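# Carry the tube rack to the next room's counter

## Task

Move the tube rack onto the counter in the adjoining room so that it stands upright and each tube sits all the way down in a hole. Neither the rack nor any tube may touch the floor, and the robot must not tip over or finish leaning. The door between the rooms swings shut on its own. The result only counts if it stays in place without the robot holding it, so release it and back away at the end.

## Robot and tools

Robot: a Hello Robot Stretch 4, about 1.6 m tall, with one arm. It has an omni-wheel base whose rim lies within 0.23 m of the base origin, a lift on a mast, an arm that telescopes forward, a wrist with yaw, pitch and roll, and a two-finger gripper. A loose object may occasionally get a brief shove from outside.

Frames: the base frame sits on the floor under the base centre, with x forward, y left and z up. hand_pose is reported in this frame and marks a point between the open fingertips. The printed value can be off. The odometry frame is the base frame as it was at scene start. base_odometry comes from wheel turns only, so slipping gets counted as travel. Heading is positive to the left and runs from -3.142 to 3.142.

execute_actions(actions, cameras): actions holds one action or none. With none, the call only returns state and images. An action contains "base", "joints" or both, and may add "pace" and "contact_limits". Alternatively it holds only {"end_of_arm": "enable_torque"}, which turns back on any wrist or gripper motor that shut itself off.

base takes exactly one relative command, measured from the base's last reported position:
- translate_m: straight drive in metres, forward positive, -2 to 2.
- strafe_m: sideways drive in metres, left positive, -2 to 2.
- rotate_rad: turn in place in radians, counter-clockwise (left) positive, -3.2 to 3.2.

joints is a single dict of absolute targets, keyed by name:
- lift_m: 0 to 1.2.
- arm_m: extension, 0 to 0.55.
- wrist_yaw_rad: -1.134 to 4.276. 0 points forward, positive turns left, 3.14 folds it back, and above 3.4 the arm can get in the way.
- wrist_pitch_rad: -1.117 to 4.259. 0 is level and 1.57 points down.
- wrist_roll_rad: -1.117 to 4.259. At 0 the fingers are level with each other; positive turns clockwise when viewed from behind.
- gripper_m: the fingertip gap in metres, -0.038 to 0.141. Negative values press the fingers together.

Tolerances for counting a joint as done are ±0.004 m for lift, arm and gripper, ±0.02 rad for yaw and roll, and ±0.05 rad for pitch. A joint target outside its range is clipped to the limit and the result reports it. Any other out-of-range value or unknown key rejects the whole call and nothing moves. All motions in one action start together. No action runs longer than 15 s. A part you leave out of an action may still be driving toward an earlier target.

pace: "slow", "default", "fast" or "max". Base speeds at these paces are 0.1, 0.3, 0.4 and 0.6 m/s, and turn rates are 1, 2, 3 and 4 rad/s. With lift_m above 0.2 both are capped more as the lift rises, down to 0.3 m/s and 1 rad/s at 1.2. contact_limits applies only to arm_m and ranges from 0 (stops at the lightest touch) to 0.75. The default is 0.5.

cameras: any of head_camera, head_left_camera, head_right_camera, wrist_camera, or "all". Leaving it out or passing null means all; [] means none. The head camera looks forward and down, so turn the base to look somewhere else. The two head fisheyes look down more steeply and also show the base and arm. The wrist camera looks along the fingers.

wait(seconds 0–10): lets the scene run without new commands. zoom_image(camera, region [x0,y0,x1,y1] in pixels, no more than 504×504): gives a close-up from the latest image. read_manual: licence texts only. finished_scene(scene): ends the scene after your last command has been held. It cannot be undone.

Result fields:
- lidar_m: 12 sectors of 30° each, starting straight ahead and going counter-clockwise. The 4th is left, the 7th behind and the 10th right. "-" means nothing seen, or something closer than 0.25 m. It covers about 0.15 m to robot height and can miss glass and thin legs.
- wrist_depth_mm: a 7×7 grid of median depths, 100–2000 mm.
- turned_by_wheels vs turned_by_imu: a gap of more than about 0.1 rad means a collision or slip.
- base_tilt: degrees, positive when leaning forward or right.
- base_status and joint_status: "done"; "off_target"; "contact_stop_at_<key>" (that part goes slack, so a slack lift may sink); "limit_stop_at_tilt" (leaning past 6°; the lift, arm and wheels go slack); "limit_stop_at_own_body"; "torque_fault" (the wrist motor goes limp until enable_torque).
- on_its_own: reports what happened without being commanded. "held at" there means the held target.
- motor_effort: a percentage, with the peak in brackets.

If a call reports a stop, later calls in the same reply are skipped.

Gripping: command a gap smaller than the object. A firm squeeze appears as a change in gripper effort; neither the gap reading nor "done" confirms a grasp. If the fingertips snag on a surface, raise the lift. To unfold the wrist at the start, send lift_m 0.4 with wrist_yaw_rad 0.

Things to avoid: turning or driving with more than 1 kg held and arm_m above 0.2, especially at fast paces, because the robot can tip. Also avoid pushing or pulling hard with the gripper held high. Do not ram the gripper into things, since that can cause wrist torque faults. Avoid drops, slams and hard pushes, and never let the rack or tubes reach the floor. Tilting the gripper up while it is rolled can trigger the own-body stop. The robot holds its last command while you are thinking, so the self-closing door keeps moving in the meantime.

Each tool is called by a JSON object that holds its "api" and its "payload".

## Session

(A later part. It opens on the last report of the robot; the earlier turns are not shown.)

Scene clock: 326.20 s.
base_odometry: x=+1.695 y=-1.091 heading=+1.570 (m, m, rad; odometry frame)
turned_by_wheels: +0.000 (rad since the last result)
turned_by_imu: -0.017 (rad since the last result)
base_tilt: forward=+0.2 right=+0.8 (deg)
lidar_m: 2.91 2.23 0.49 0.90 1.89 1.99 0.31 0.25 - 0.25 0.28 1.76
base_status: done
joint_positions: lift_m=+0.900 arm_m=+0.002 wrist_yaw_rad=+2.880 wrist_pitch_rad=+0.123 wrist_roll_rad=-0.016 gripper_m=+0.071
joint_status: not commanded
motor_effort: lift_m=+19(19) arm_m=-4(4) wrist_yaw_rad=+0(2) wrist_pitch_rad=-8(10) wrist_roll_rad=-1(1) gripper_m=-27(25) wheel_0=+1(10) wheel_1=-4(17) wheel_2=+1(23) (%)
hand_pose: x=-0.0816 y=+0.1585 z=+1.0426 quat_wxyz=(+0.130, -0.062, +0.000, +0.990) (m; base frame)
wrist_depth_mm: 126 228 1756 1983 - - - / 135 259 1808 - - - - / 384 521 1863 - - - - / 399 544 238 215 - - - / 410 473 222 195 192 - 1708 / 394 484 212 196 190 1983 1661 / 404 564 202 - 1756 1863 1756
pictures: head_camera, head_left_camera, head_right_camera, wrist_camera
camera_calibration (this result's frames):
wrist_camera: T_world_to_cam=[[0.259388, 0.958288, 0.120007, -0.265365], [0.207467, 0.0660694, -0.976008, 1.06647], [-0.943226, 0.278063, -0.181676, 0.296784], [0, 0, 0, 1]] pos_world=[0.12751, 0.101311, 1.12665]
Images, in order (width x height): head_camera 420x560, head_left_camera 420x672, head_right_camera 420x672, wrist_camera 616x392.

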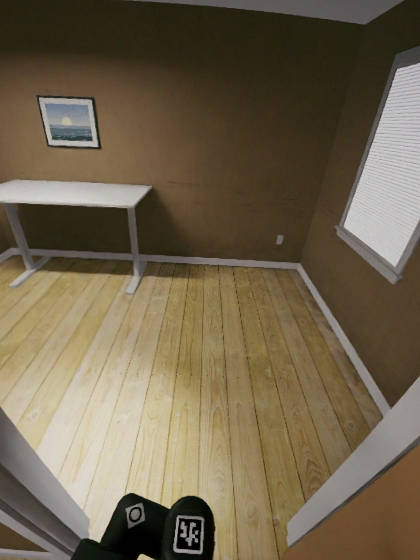

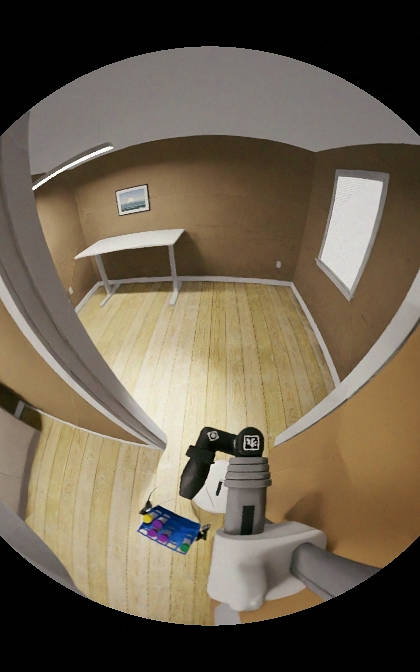

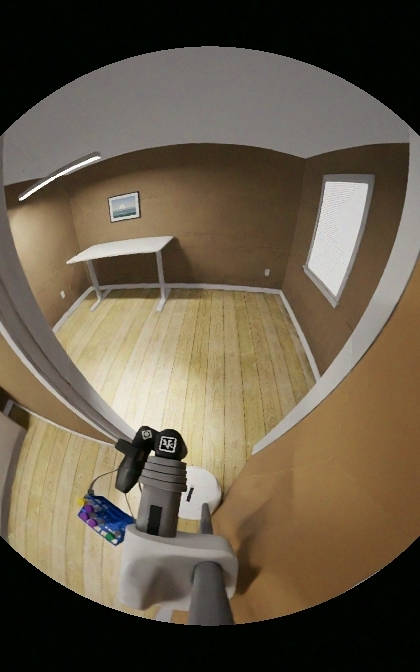

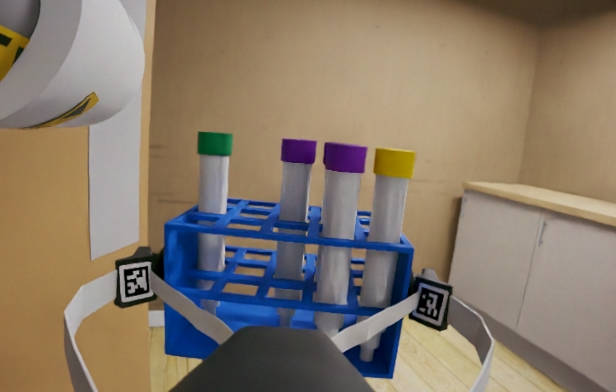

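{"api": "execute_actions", "payload": {"actions": [{"base": {"translate_m": -0.28}}]}}

Scene clock: 398.77 s.
base_odometry: x=+1.695 y=-1.371 heading=+1.570 (m, m, rad; odometry frame)
turned_by_wheels: +0.000 (rad since the last result)
turned_by_imu: +0.004 (rad since the last result)
base_tilt: forward=+0.2 right=+0.7 (deg)
lidar_m: 2.77 0.69 0.73 1.81 1.85 1.65 1.56 0.25 0.25 0.25 0.25 0.48
base_status: done
joint_positions: lift_m=+0.900 arm_m=+0.002 wrist_yaw_rad=+2.880 wrist_pitch_rad=+0.123 wrist_roll_rad=-0.016 gripper_m=+0.071
joint_status: not commanded
motor_effort: lift_m=+19(19) arm_m=-4(4) wrist_yaw_rad=+1(1) wrist_pitch_rad=-10(9) wrist_roll_rad=+0(0) gripper_m=-30(32) wheel_0=+3(7) wheel_1=-6(15) wheel_2=+5(22) (%)
hand_pose: x=-0.0816 y=+0.1585 z=+1.0426 quat_wxyz=(+0.130, -0.062, +0.000, +0.990) (m; base frame)
wrist_depth_mm: 127 228 1499 1661 1808 1983 - / 135 259 1576 1708 1863 - - / 1464 1537 1576 1708 1921 - - / 1499 1537 238 213 1863 - - / 1537 1576 220 195 203 - 1708 / 1499 1618 212 197 191 1921 1708 / 1499 1618 202 - 1708 1921 1708
pictures: head_camera, head_left_camera, head_right_camera, wrist_camera
camera_calibration (this result's frames):
wrist_camera: T_world_to_cam=[[0.259476, 0.958264, 0.120007, -0.26538], [0.207473, 0.0660505, -0.976008, 1.06647], [-0.943201, 0.278149, -0.181675, 0.296779], [0, 0, 0, 1]] pos_world=[0.127519, 0.101315, 1.12665]
Images, in order (width x height): head_camera 420x560, head_left_camera 420x672, head_right_camera 420x672, wrist_camera 616x392.

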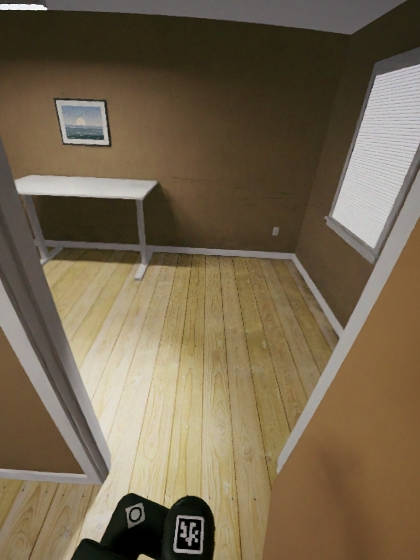

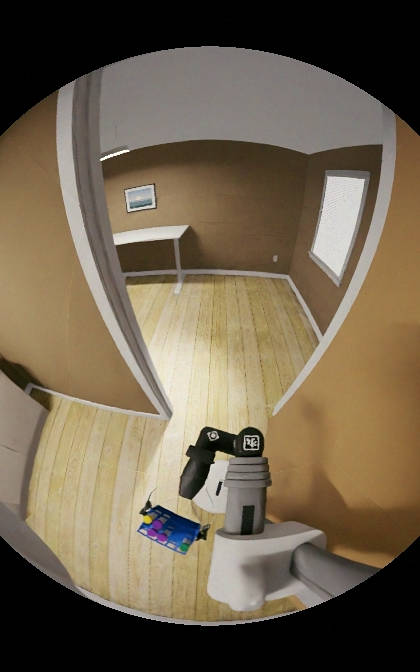

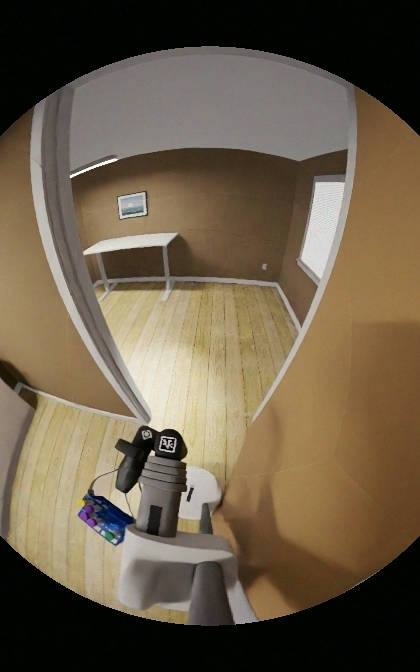

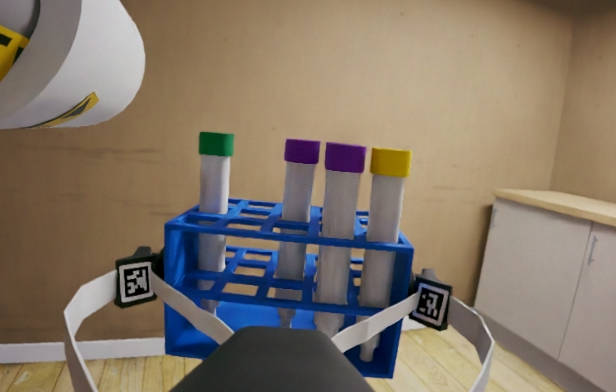

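{"api": "execute_actions", "payload": {"actions": [{"base": {"strafe_m": 1.25}, "pace": "fast"}]}}

Scene clock: 411.57 s.
base_odometry: x=+0.444 y=-1.370 heading=+1.570 (m, m, rad; odometry frame)
turned_by_wheels: +0.000 (rad since the last result)
turned_by_imu: +0.002 (rad since the last result)
base_tilt: forward=+0.3 right=+0.7 (deg)
lidar_m: 0.48 0.50 0.61 0.55 0.58 0.79 1.63 1.66 2.22 2.40 0.72 0.51
base_status: done
joint_positions: lift_m=+0.900 arm_m=+0.002 wrist_yaw_rad=+2.880 wrist_pitch_rad=+0.123 wrist_roll_rad=-0.016 gripper_m=+0.071
joint_status: not commanded
motor_effort: lift_m=+19(19) arm_m=-4(4) wrist_yaw_rad=+1(1) wrist_pitch_rad=-11(10) wrist_roll_rad=+0(2) gripper_m=-28(26) wheel_0=+1(11) wheel_1=-2(9) wheel_2=+1(6) (%)
hand_pose: x=-0.0815 y=+0.1585 z=+1.0426 quat_wxyz=(+0.130, -0.062, +0.000, +0.990) (m; base frame)
wrist_depth_mm: 126 228 1618 1708 1756 1397 1138 / 135 259 1661 1756 1921 1397 1098 / 1464 1576 1708 1808 1756 1397 1098 / 1499 1618 239 216 1060 1366 1078 / 1537 1661 221 196 194 778 831 / 1576 1708 211 198 190 554 508 / 1537 1618 202 - 715 569 477
pictures: head_camera, head_left_camera, head_right_camera, wrist_camera
camera_calibration (this result's frames):
wrist_camera: T_world_to_cam=[[0.259534, 0.958249, 0.120007, -0.26539], [0.207477, 0.066038, -0.976008, 1.06647], [-0.943184, 0.278206, -0.181675, 0.296777], [0, 0, 0, 1]] pos_world=[0.127525, 0.101318, 1.12665]
Images, in order (width x height): head_camera 420x560, head_left_camera 420x672, head_right_camera 420x672, wrist_camera 616x392.

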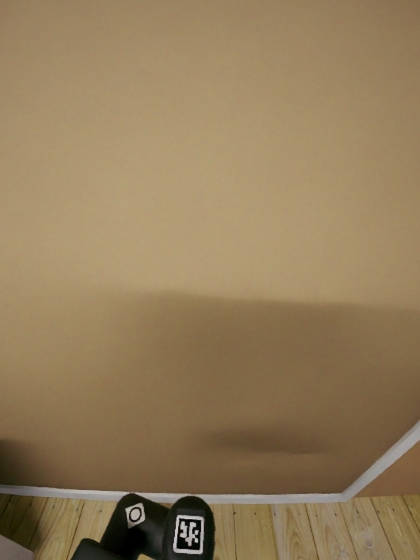

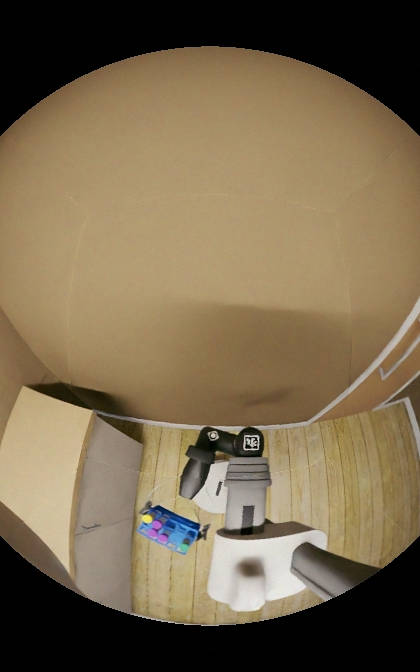

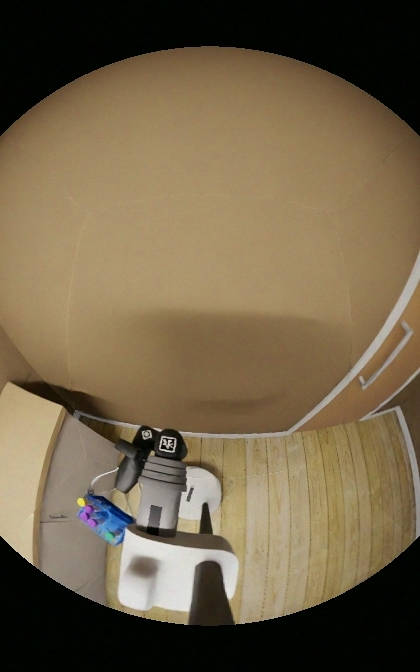

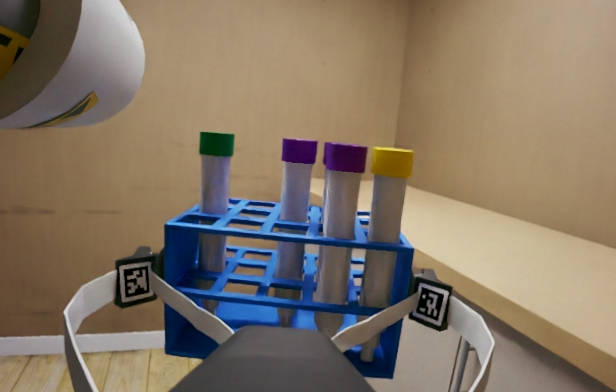

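{"api": "execute_actions", "payload": {"actions": [{"base": {"rotate_rad": 1.571}, "joints": {"wrist_yaw_rad": 0.0, "lift_m": 0.85}, "pace": "fast"}]}}

Scene clock: 444.10 s.
base_odometry: x=+0.444 y=-1.370 heading=+3.141 (m, m, rad; odometry frame)
turned_by_wheels: +1.571 (rad since the last result)
turned_by_imu: +1.574 (rad since the last result)
base_tilt: forward=+0.3 right=+0.8 (deg)
lidar_m: 0.39 0.58 0.78 1.60 1.68 2.23 2.48 0.73 0.51 0.47 0.50 0.58
base_status: done
joint_positions: lift_m=+0.850 arm_m=+0.002 wrist_yaw_rad=+0.000 wrist_pitch_rad=+0.123 wrist_roll_rad=-0.016 gripper_m=+0.071
joint_status: all done
motor_effort: lift_m=+17(18) arm_m=-4(4) wrist_yaw_rad=+0(2) wrist_pitch_rad=-11(11) wrist_roll_rad=+0(1) gripper_m=-32(26) wheel_0=-1(3) wheel_1=-1(6) wheel_2=+1(5) (%)
hand_pose: x=+0.4587 y=-0.0873 z=+0.9928 quat_wxyz=(+0.998, -0.008, +0.062, +0.001) (m; base frame)
wrist_depth_mm: 866 866 878 917 917 732 535 / 891 917 931 917 931 732 525 / 931 931 960 946 976 715 525 / 683 759 237 215 960 707 517 / 410 399 221 193 203 683 500 / 338 342 213 196 191 591 496 / 370 377 202 - 368 603 488
pictures: head_camera, head_left_camera, head_right_camera, wrist_camera
camera_calibration (this result's frames):
wrist_camera: T_world_to_cam=[[-0.0025114, -0.992769, 0.120012, -0.214241], [-0.183264, -0.117523, -0.976014, 1.08522], [0.983061, -0.024445, -0.181644, -0.0443982], [0, 0, 0, 1]] pos_world=[0.241991, -0.0862382, 1.07684]
Images, in order (width x height): head_camera 420x560, head_left_camera 420x672, head_right_camera 420x672, wrist_camera 616x392.

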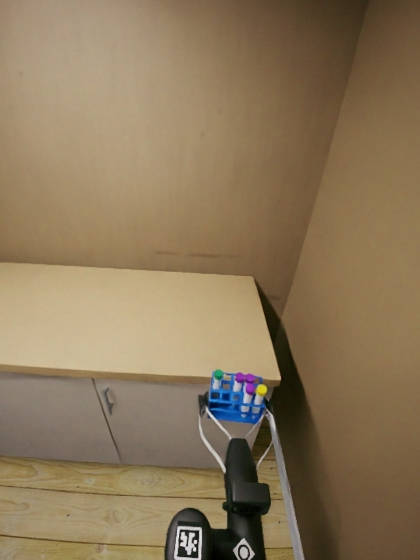

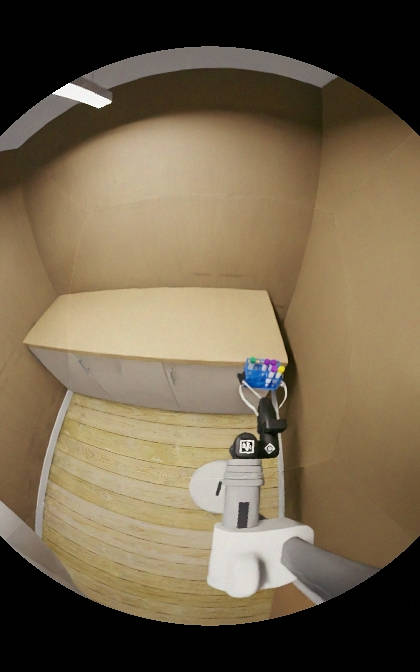

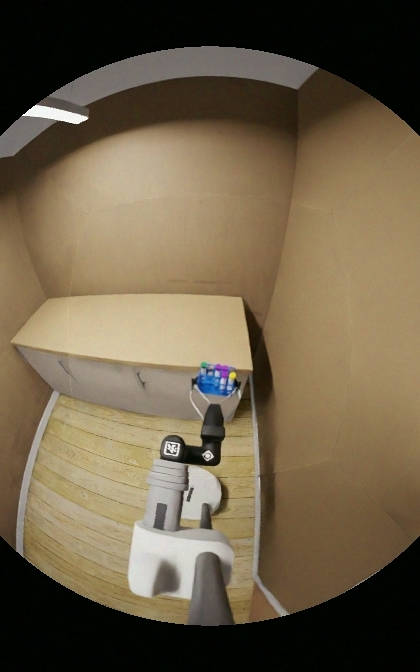

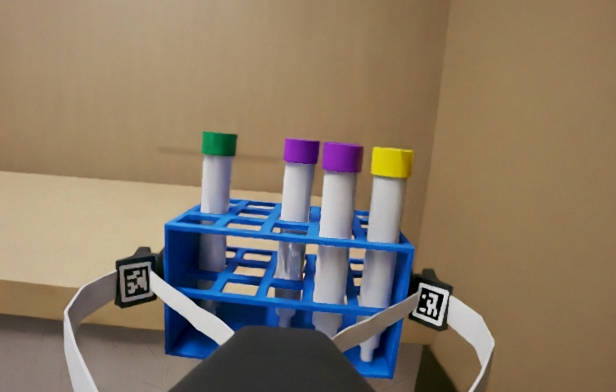

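{"api": "execute_actions", "payload": {"actions": [{"base": {"strafe_m": 0.3}, "joints": {"arm_m": 0.32}, "pace": "fast"}], "cameras": ["head_camera", "wrist_camera"]}}

Scene clock: 470.10 s.
base_odometry: x=+0.444 y=-1.670 heading=+3.141 (m, m, rad; odometry frame)
turned_by_wheels: +0.000 (rad since the last result)
turned_by_imu: +0.002 (rad since the last result)
base_tilt: forward=+0.2 right=+0.7 (deg)
lidar_m: 0.54 0.57 0.75 1.32 1.35 1.84 2.56 1.16 0.84 0.78 0.79 0.57
base_status: done
joint_positions: lift_m=+0.850 arm_m=+0.319 wrist_yaw_rad=+0.000 wrist_pitch_rad=+0.123 wrist_roll_rad=-0.016 gripper_m=+0.071
joint_status: all done
motor_effort: lift_m=+17(17) arm_m=+5(5) wrist_yaw_rad=+0(1) wrist_pitch_rad=-9(10) wrist_roll_rad=-1(3) gripper_m=-26(28) wheel_0=+1(8) wheel_1=-2(12) wheel_2=+1(1) (%)
hand_pose: x=+0.7763 y=-0.0874 z=+0.9928 quat_wxyz=(+0.998, -0.008, +0.062, +0.001) (m; base frame)
wrist_depth_mm: 569 580 591 597 603 609 621 / 591 597 603 603 621 627 647 / 603 609 621 627 640 647 654 / 615 627 237 214 647 668 676 / 407 394 221 195 203 569 699 / 274 266 211 196 190 347 379 / 230 237 203 - 252 271 289
pictures: head_camera, wrist_camera
camera_calibration (this result's frames):
wrist_camera: T_world_to_cam=[[-0.00265707, -0.992769, 0.120012, -0.213366], [-0.183158, -0.117499, -0.976036, 1.14336], [0.98308, -0.0245745, -0.181522, -0.356775], [0, 0, 0, 1]] pos_world=[0.559588, -0.0862474, 1.07681]
Images, in order (width x height): head_camera 420x560, wrist_camera 616x392.

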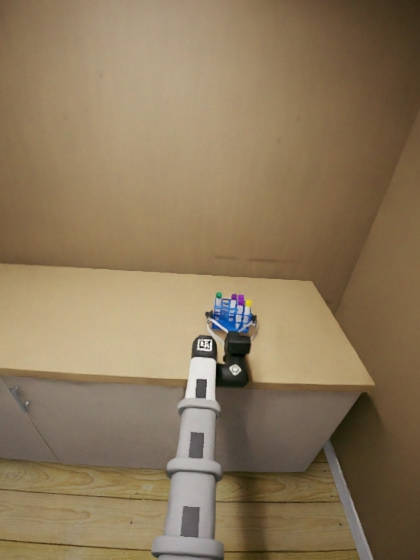

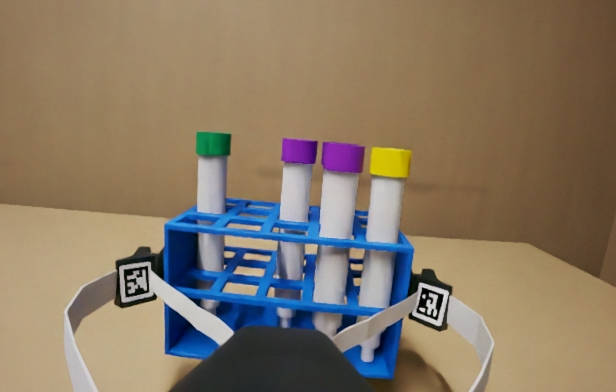

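{"api": "execute_actions", "payload": {"actions": [{"joints": {"lift_m": 0.821}, "pace": "slow"}], "cameras": ["wrist_camera"]}}

Scene clock: 493.33 s.
base_odometry: x=+0.444 y=-1.670 heading=+3.141 (m, m, rad; odometry frame)
turned_by_wheels: +0.000 (rad since the last result)
turned_by_imu: +0.002 (rad since the last result)
base_tilt: forward=+0.2 right=+1.0 (deg)
lidar_m: 0.52 0.55 0.77 1.30 1.37 1.85 2.55 1.16 0.84 0.78 0.81 0.58
base_status: not commanded
joint_positions: lift_m=+0.821 arm_m=+0.319 wrist_yaw_rad=+0.000 wrist_pitch_rad=+0.123 wrist_roll_rad=-0.016 gripper_m=+0.071
joint_status: all done
motor_effort: lift_m=+16(17) arm_m=+5(5) wrist_yaw_rad=+1(1) wrist_pitch_rad=-10(11) wrist_roll_rad=-1(3) gripper_m=-26(29) wheel_0=+1(1) wheel_1=-2(2) wheel_2=+1(1) (%)
hand_pose: x=+0.7763 y=-0.0874 z=+0.9639 quat_wxyz=(+0.998, -0.008, +0.062, +0.001) (m; base frame)
wrist_depth_mm: 580 580 585 597 603 615 621 / 591 591 597 609 621 627 647 / 609 615 615 627 634 640 661 / 554 621 239 215 647 676 668 / 336 324 220 194 193 469 496 / 226 220 212 196 190 286 314 / 190 196 197 - 211 223 238
pictures: wrist_camera
camera_calibration (this result's frames):
wrist_camera: T_world_to_cam=[[-0.00265786, -0.992769, 0.120012, -0.209898], [-0.183158, -0.117498, -0.976036, 1.11516], [0.98308, -0.0245753, -0.181522, -0.362022], [0, 0, 0, 1]] pos_world=[0.559589, -0.0862475, 1.04791]
Images, in order (width x height): wrist_camera 616x392.

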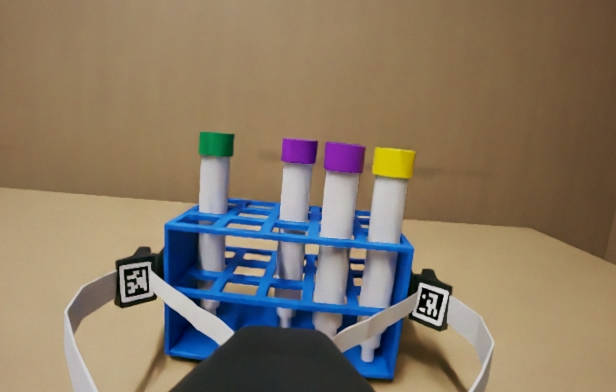

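{"api": "execute_actions", "payload": {"actions": [{"joints": {"lift_m": 0.814}, "pace": "slow"}], "cameras": ["wrist_camera"]}}

Scene clock: 502.37 s.
base_odometry: x=+0.444 y=-1.670 heading=+3.141 (m, m, rad; odometry frame)
turned_by_wheels: +0.000 (rad since the last result)
turned_by_imu: +0.001 (rad since the last result)
base_tilt: forward=+0.2 right=+0.7 (deg)
lidar_m: 0.53 0.57 0.76 1.31 1.36 1.83 2.56 1.16 0.85 0.79 0.82 0.58
base_status: not commanded
joint_positions: lift_m=+0.814 arm_m=+0.319 wrist_yaw_rad=+0.000 wrist_pitch_rad=+0.123 wrist_roll_rad=-0.016 gripper_m=+0.071
joint_status: all done
motor_effort: lift_m=+16(15) arm_m=+5(5) wrist_yaw_rad=+0(0) wrist_pitch_rad=-10(8) wrist_roll_rad=+1(1) gripper_m=-29(24) wheel_0=+1(1) wheel_1=-2(1) wheel_2=+1(1) (%)
hand_pose: x=+0.7764 y=-0.0874 z=+0.9570 quat_wxyz=(+0.998, -0.008, +0.061, +0.001) (m; base frame)
wrist_depth_mm: 580 574 591 597 603 621 627 / 597 597 609 615 621 627 640 / 597 603 621 627 647 640 654 / 530 585 236 214 654 683 676 / 320 310 220 194 192 449 473 / 215 208 212 196 191 274 296 / 181 189 193 - 204 213 227
pictures: wrist_camera
camera_calibration (this result's frames):
wrist_camera: T_world_to_cam=[[-0.00268449, -0.992769, 0.12001, -0.209048], [-0.182945, -0.117498, -0.976076, 1.1083], [0.983119, -0.0245756, -0.181307, -0.363519], [0, 0, 0, 1]] pos_world=[0.55958, -0.0862475, 1.04096]
Images, in order (width x height): wrist_camera 616x392.

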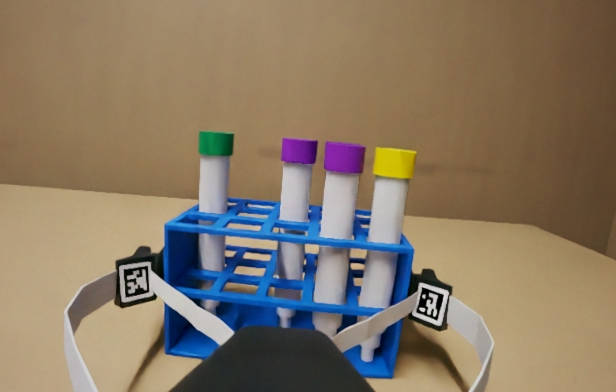

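{"api": "execute_actions", "payload": {"actions": [{"joints": {"lift_m": 0.809}, "pace": "slow"}], "cameras": ["wrist_camera"]}}

Scene clock: 508.23 s.
base_odometry: x=+0.444 y=-1.670 heading=+3.141 (m, m, rad; odometry frame)
turned_by_wheels: +0.000 (rad since the last result)
turned_by_imu: +0.001 (rad since the last result)
base_tilt: forward=+0.3 right=+0.7 (deg)
lidar_m: 0.53 0.55 0.77 1.31 1.35 1.82 2.57 1.15 0.82 0.76 0.81 0.57
base_status: not commanded
joint_positions: lift_m=+0.809 arm_m=+0.319 wrist_yaw_rad=+0.000 wrist_pitch_rad=+0.117 wrist_roll_rad=-0.016 gripper_m=+0.071
joint_status: all done
motor_effort: lift_m=+14(17) arm_m=+5(5) wrist_yaw_rad=+1(1) wrist_pitch_rad=+8(9) wrist_roll_rad=+1(0) gripper_m=-28(24) wheel_0=+1(1) wheel_1=-2(2) wheel_2=+1(1) (%)
hand_pose: x=+0.7765 y=-0.0874 z=+0.9538 quat_wxyz=(+0.998, -0.008, +0.059, +0.000) (m; base frame)
wrist_depth_mm: 574 585 591 603 609 621 621 / 585 591 603 615 621 627 640 / 603 609 615 621 647 654 654 / 539 609 236 213 647 676 676 / 322 312 220 204 192 455 480 / 214 208 216 196 190 273 297 / 179 187 193 - 202 211 227
pictures: wrist_camera
camera_calibration (this result's frames):
wrist_camera: T_world_to_cam=[[-0.00358265, -0.992769, 0.119991, -0.208009], [-0.177379, -0.117458, -0.977108, 1.10188], [0.984136, -0.0247845, -0.175676, -0.370456], [0, 0, 0, 1]] pos_world=[0.559284, -0.0862624, 1.03653]
Images, in order (width x height): wrist_camera 616x392.

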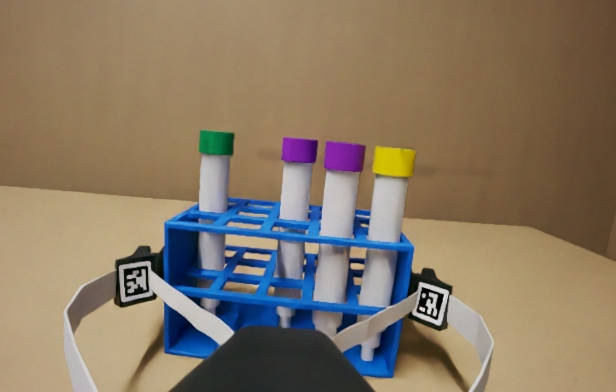

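{"api": "execute_actions", "payload": {"actions": [{"joints": {"gripper_m": 0.141}, "pace": "slow"}], "cameras": ["head_camera", "wrist_camera"]}}

Scene clock: 515.70 s.
base_odometry: x=+0.444 y=-1.670 heading=+3.141 (m, m, rad; odometry frame)
turned_by_wheels: +0.000 (rad since the last result)
turned_by_imu: +0.002 (rad since the last result)
base_tilt: forward=+0.2 right=+0.8 (deg)
lidar_m: 0.53 0.57 0.74 1.30 1.38 1.81 2.55 1.15 0.84 0.78 0.82 0.59
base_status: not commanded
joint_positions: lift_m=+0.809 arm_m=+0.319 wrist_yaw_rad=+0.000 wrist_pitch_rad=+0.122 wrist_roll_rad=-0.016 gripper_m=+0.141
joint_status: all done
motor_effort: lift_m=+15(15) arm_m=+5(5) wrist_yaw_rad=+2(3) wrist_pitch_rad=-7(11) wrist_roll_rad=+1(1) gripper_m=+1(23) wheel_0=+1(1) wheel_1=-2(1) wheel_2=+1(1) (%)
hand_pose: x=+0.7764 y=-0.0875 z=+0.9525 quat_wxyz=(+0.998, -0.008, +0.061, +0.000) (m; base frame)
wrist_depth_mm: 574 580 585 597 603 609 621 / 591 591 609 621 621 634 634 / 603 609 615 621 634 647 661 / 512 564 232 228 585 668 676 / 309 297 233 231 211 433 459 / 220 216 213 204 208 278 287 / 176 182 193 - 207 206 220
pictures: head_camera, wrist_camera
camera_calibration (this result's frames):
wrist_camera: T_world_to_cam=[[-0.00335278, -0.992767, 0.120007, -0.208121], [-0.181692, -0.117405, -0.976322, 1.10308], [0.98335, -0.0250776, -0.179984, -0.365841], [0, 0, 0, 1]] pos_world=[0.559472, -0.086283, 1.03609]
Images, in order (width x height): head_camera 420x560, wrist_camera 616x392.

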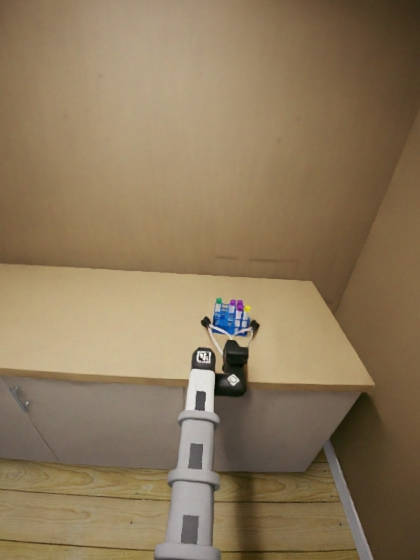

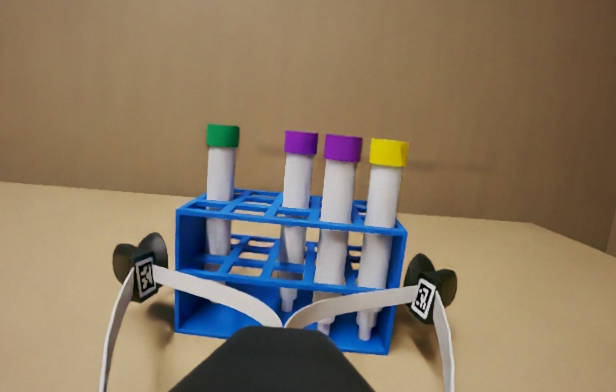

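{"api": "execute_actions", "payload": {"actions": [{"joints": {"arm_m": 0.23}, "pace": "slow"}], "cameras": ["head_camera", "wrist_camera"]}}

Scene clock: 525.00 s.
base_odometry: x=+0.444 y=-1.670 heading=+3.141 (m, m, rad; odometry frame)
turned_by_wheels: +0.000 (rad since the last result)
turned_by_imu: +0.002 (rad since the last result)
base_tilt: forward=+0.2 right=+0.8 (deg)
lidar_m: 0.52 0.57 0.76 1.30 1.36 1.80 2.58 1.16 0.84 0.79 0.79 0.57
base_status: not commanded
joint_positions: lift_m=+0.809 arm_m=+0.231 wrist_yaw_rad=+0.000 wrist_pitch_rad=+0.122 wrist_roll_rad=-0.016 gripper_m=+0.141
joint_status: all done
motor_effort: lift_m=+15(15) arm_m=-5(5) wrist_yaw_rad=+1(2) wrist_pitch_rad=-6(8) wrist_roll_rad=+2(1) gripper_m=+2(0) wheel_0=+1(1) wheel_1=-2(2) wheel_2=+1(1) (%)
hand_pose: x=+0.6882 y=-0.0874 z=+0.9524 quat_wxyz=(+0.998, -0.008, +0.061, +0.000) (m; base frame)
wrist_depth_mm: 654 661 668 683 683 707 699 / 668 683 683 699 707 723 723 / 691 691 715 707 723 732 759 / 512 564 466 312 707 750 778 / 309 296 329 315 373 436 455 / 220 216 221 247 236 278 289 / 176 182 194 - 209 207 219
pictures: head_camera, wrist_camera
camera_calibration (this result's frames):
wrist_camera: T_world_to_cam=[[-0.00310018, -0.992768, 0.120007, -0.208518], [-0.181843, -0.117447, -0.976289, 1.08708], [0.983323, -0.0248491, -0.180163, -0.278918], [0, 0, 0, 1]] pos_world=[0.471297, -0.0862668, 1.03607]
Images, in order (width x height): head_camera 420x560, wrist_camera 616x392.

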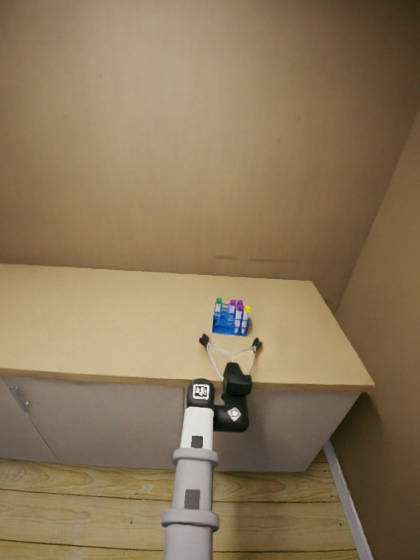

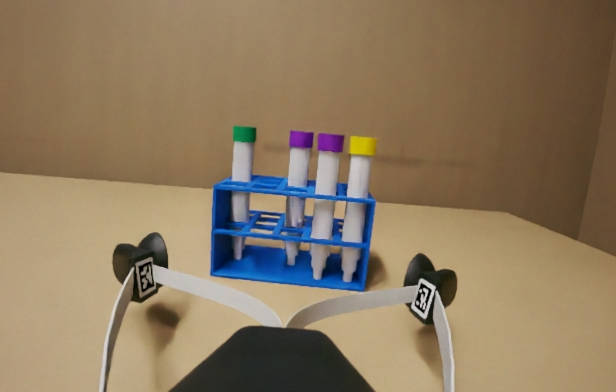

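{"api": "zoom_image", "payload": {"camera": "wrist_camera", "region": [195, 110, 395, 300]}}

{"api": "zoom_image", "payload": {"camera": "head_camera", "region": [195, 285, 270, 345]}}

Region (195, 110, 395, 300) of wrist_camera's 616x392 image, scaled by 2.520; it fills the top 479 rows of this view, and the rest is white.

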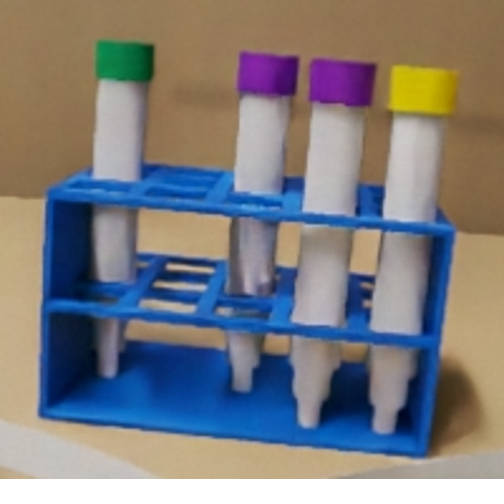

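Region (195, 285, 270, 345) of head_camera's 420x560 image, scaled by 6.720, with more detail than that image has; it fills the top 403 rows of this view, and the rest is white.

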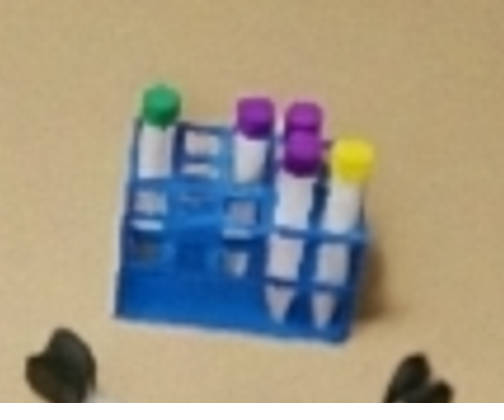

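{"api": "execute_actions", "payload": {"actions": [{"base": {"translate_m": -0.3}, "joints": {"arm_m": 0.0}, "pace": "fast"}]}}

Scene clock: 551.00 s.
base_odometry: x=+0.744 y=-1.670 heading=+3.141 (m, m, rad; odometry frame)
turned_by_wheels: +0.000 (rad since the last result)
turned_by_imu: +0.002 (rad since the last result)
base_tilt: forward=+0.2 right=+0.7 (deg)
lidar_m: 0.83 0.89 1.15 1.29 1.34 1.80 2.28 1.20 0.84 0.79 0.83 0.90
base_status: done
joint_positions: lift_m=+0.809 arm_m=+0.002 wrist_yaw_rad=+0.000 wrist_pitch_rad=+0.122 wrist_roll_rad=-0.016 gripper_m=+0.141
joint_status: all done
motor_effort: lift_m=+16(16) arm_m=-5(5) wrist_yaw_rad=+1(0) wrist_pitch_rad=-6(6) wrist_roll_rad=+0(1) gripper_m=+2(1) wheel_0=-1(1) wheel_1=+2(5) wheel_2=+0(8) (%)
hand_pose: x=+0.4589 y=-0.0875 z=+0.9522 quat_wxyz=(+0.998, -0.008, +0.061, +0.000) (m; base frame)
wrist_depth_mm: 1118 1160 1160 1160 1182 1205 960 / 1138 1182 1182 1205 1205 1205 946 / 1138 1205 1205 1255 1255 1229 917 / 621 634 640 723 820 1042 891 / 640 634 640 668 676 683 878 / 661 668 668 676 683 707 866 / 676 691 691 - 723 732 866
pictures: head_camera, head_left_camera, head_right_camera, wrist_camera
camera_calibration (this result's frames):
wrist_camera: T_world_to_cam=[[-0.00322501, -0.992768, 0.120008, -0.209199], [-0.182152, -0.117418, -0.976234, 1.04531], [0.983265, -0.0250081, -0.180456, -0.0531993], [0, 0, 0, 1]] pos_world=[0.24204, -0.0862781, 1.03597]
Images, in order (width x height): head_camera 420x560, head_left_camera 420x672, head_right_camera 420x672, wrist_camera 616x392.

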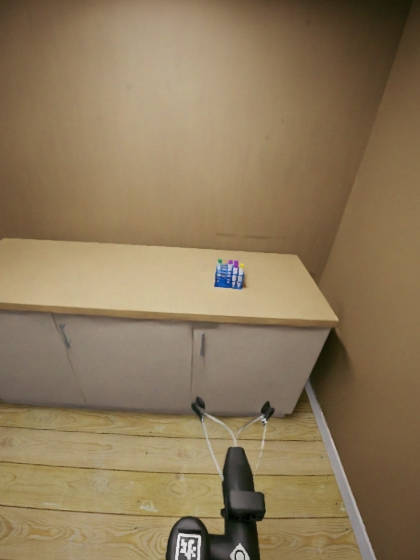

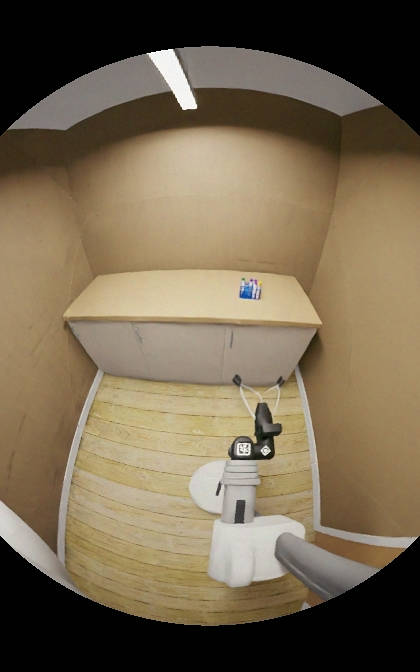

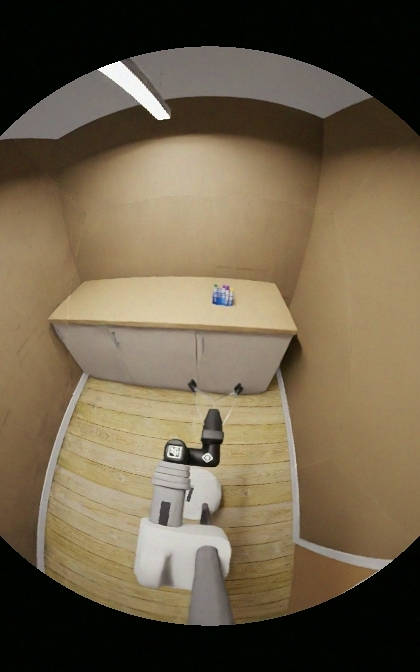

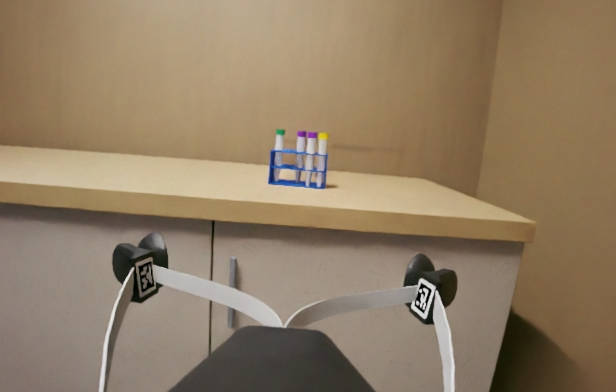

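{"api": "zoom_image", "payload": {"camera": "wrist_camera", "region": [255, 120, 345, 195]}}

Region (255, 120, 345, 195) of wrist_camera's 616x392 image, scaled by 5.600.

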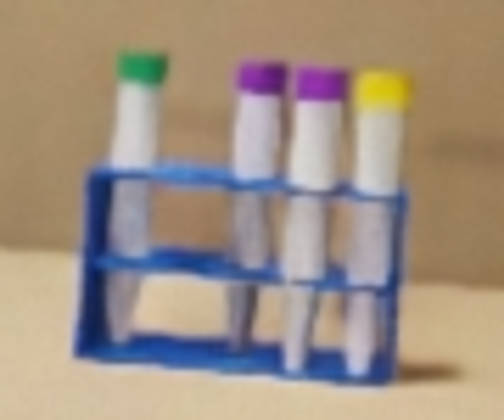

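The rack is upright on the counter with all tubes seated, and the robot has let go and moved clear.

{"api": "finished_scene", "payload": {"scene": 2}}

The scene is finished: the task was done.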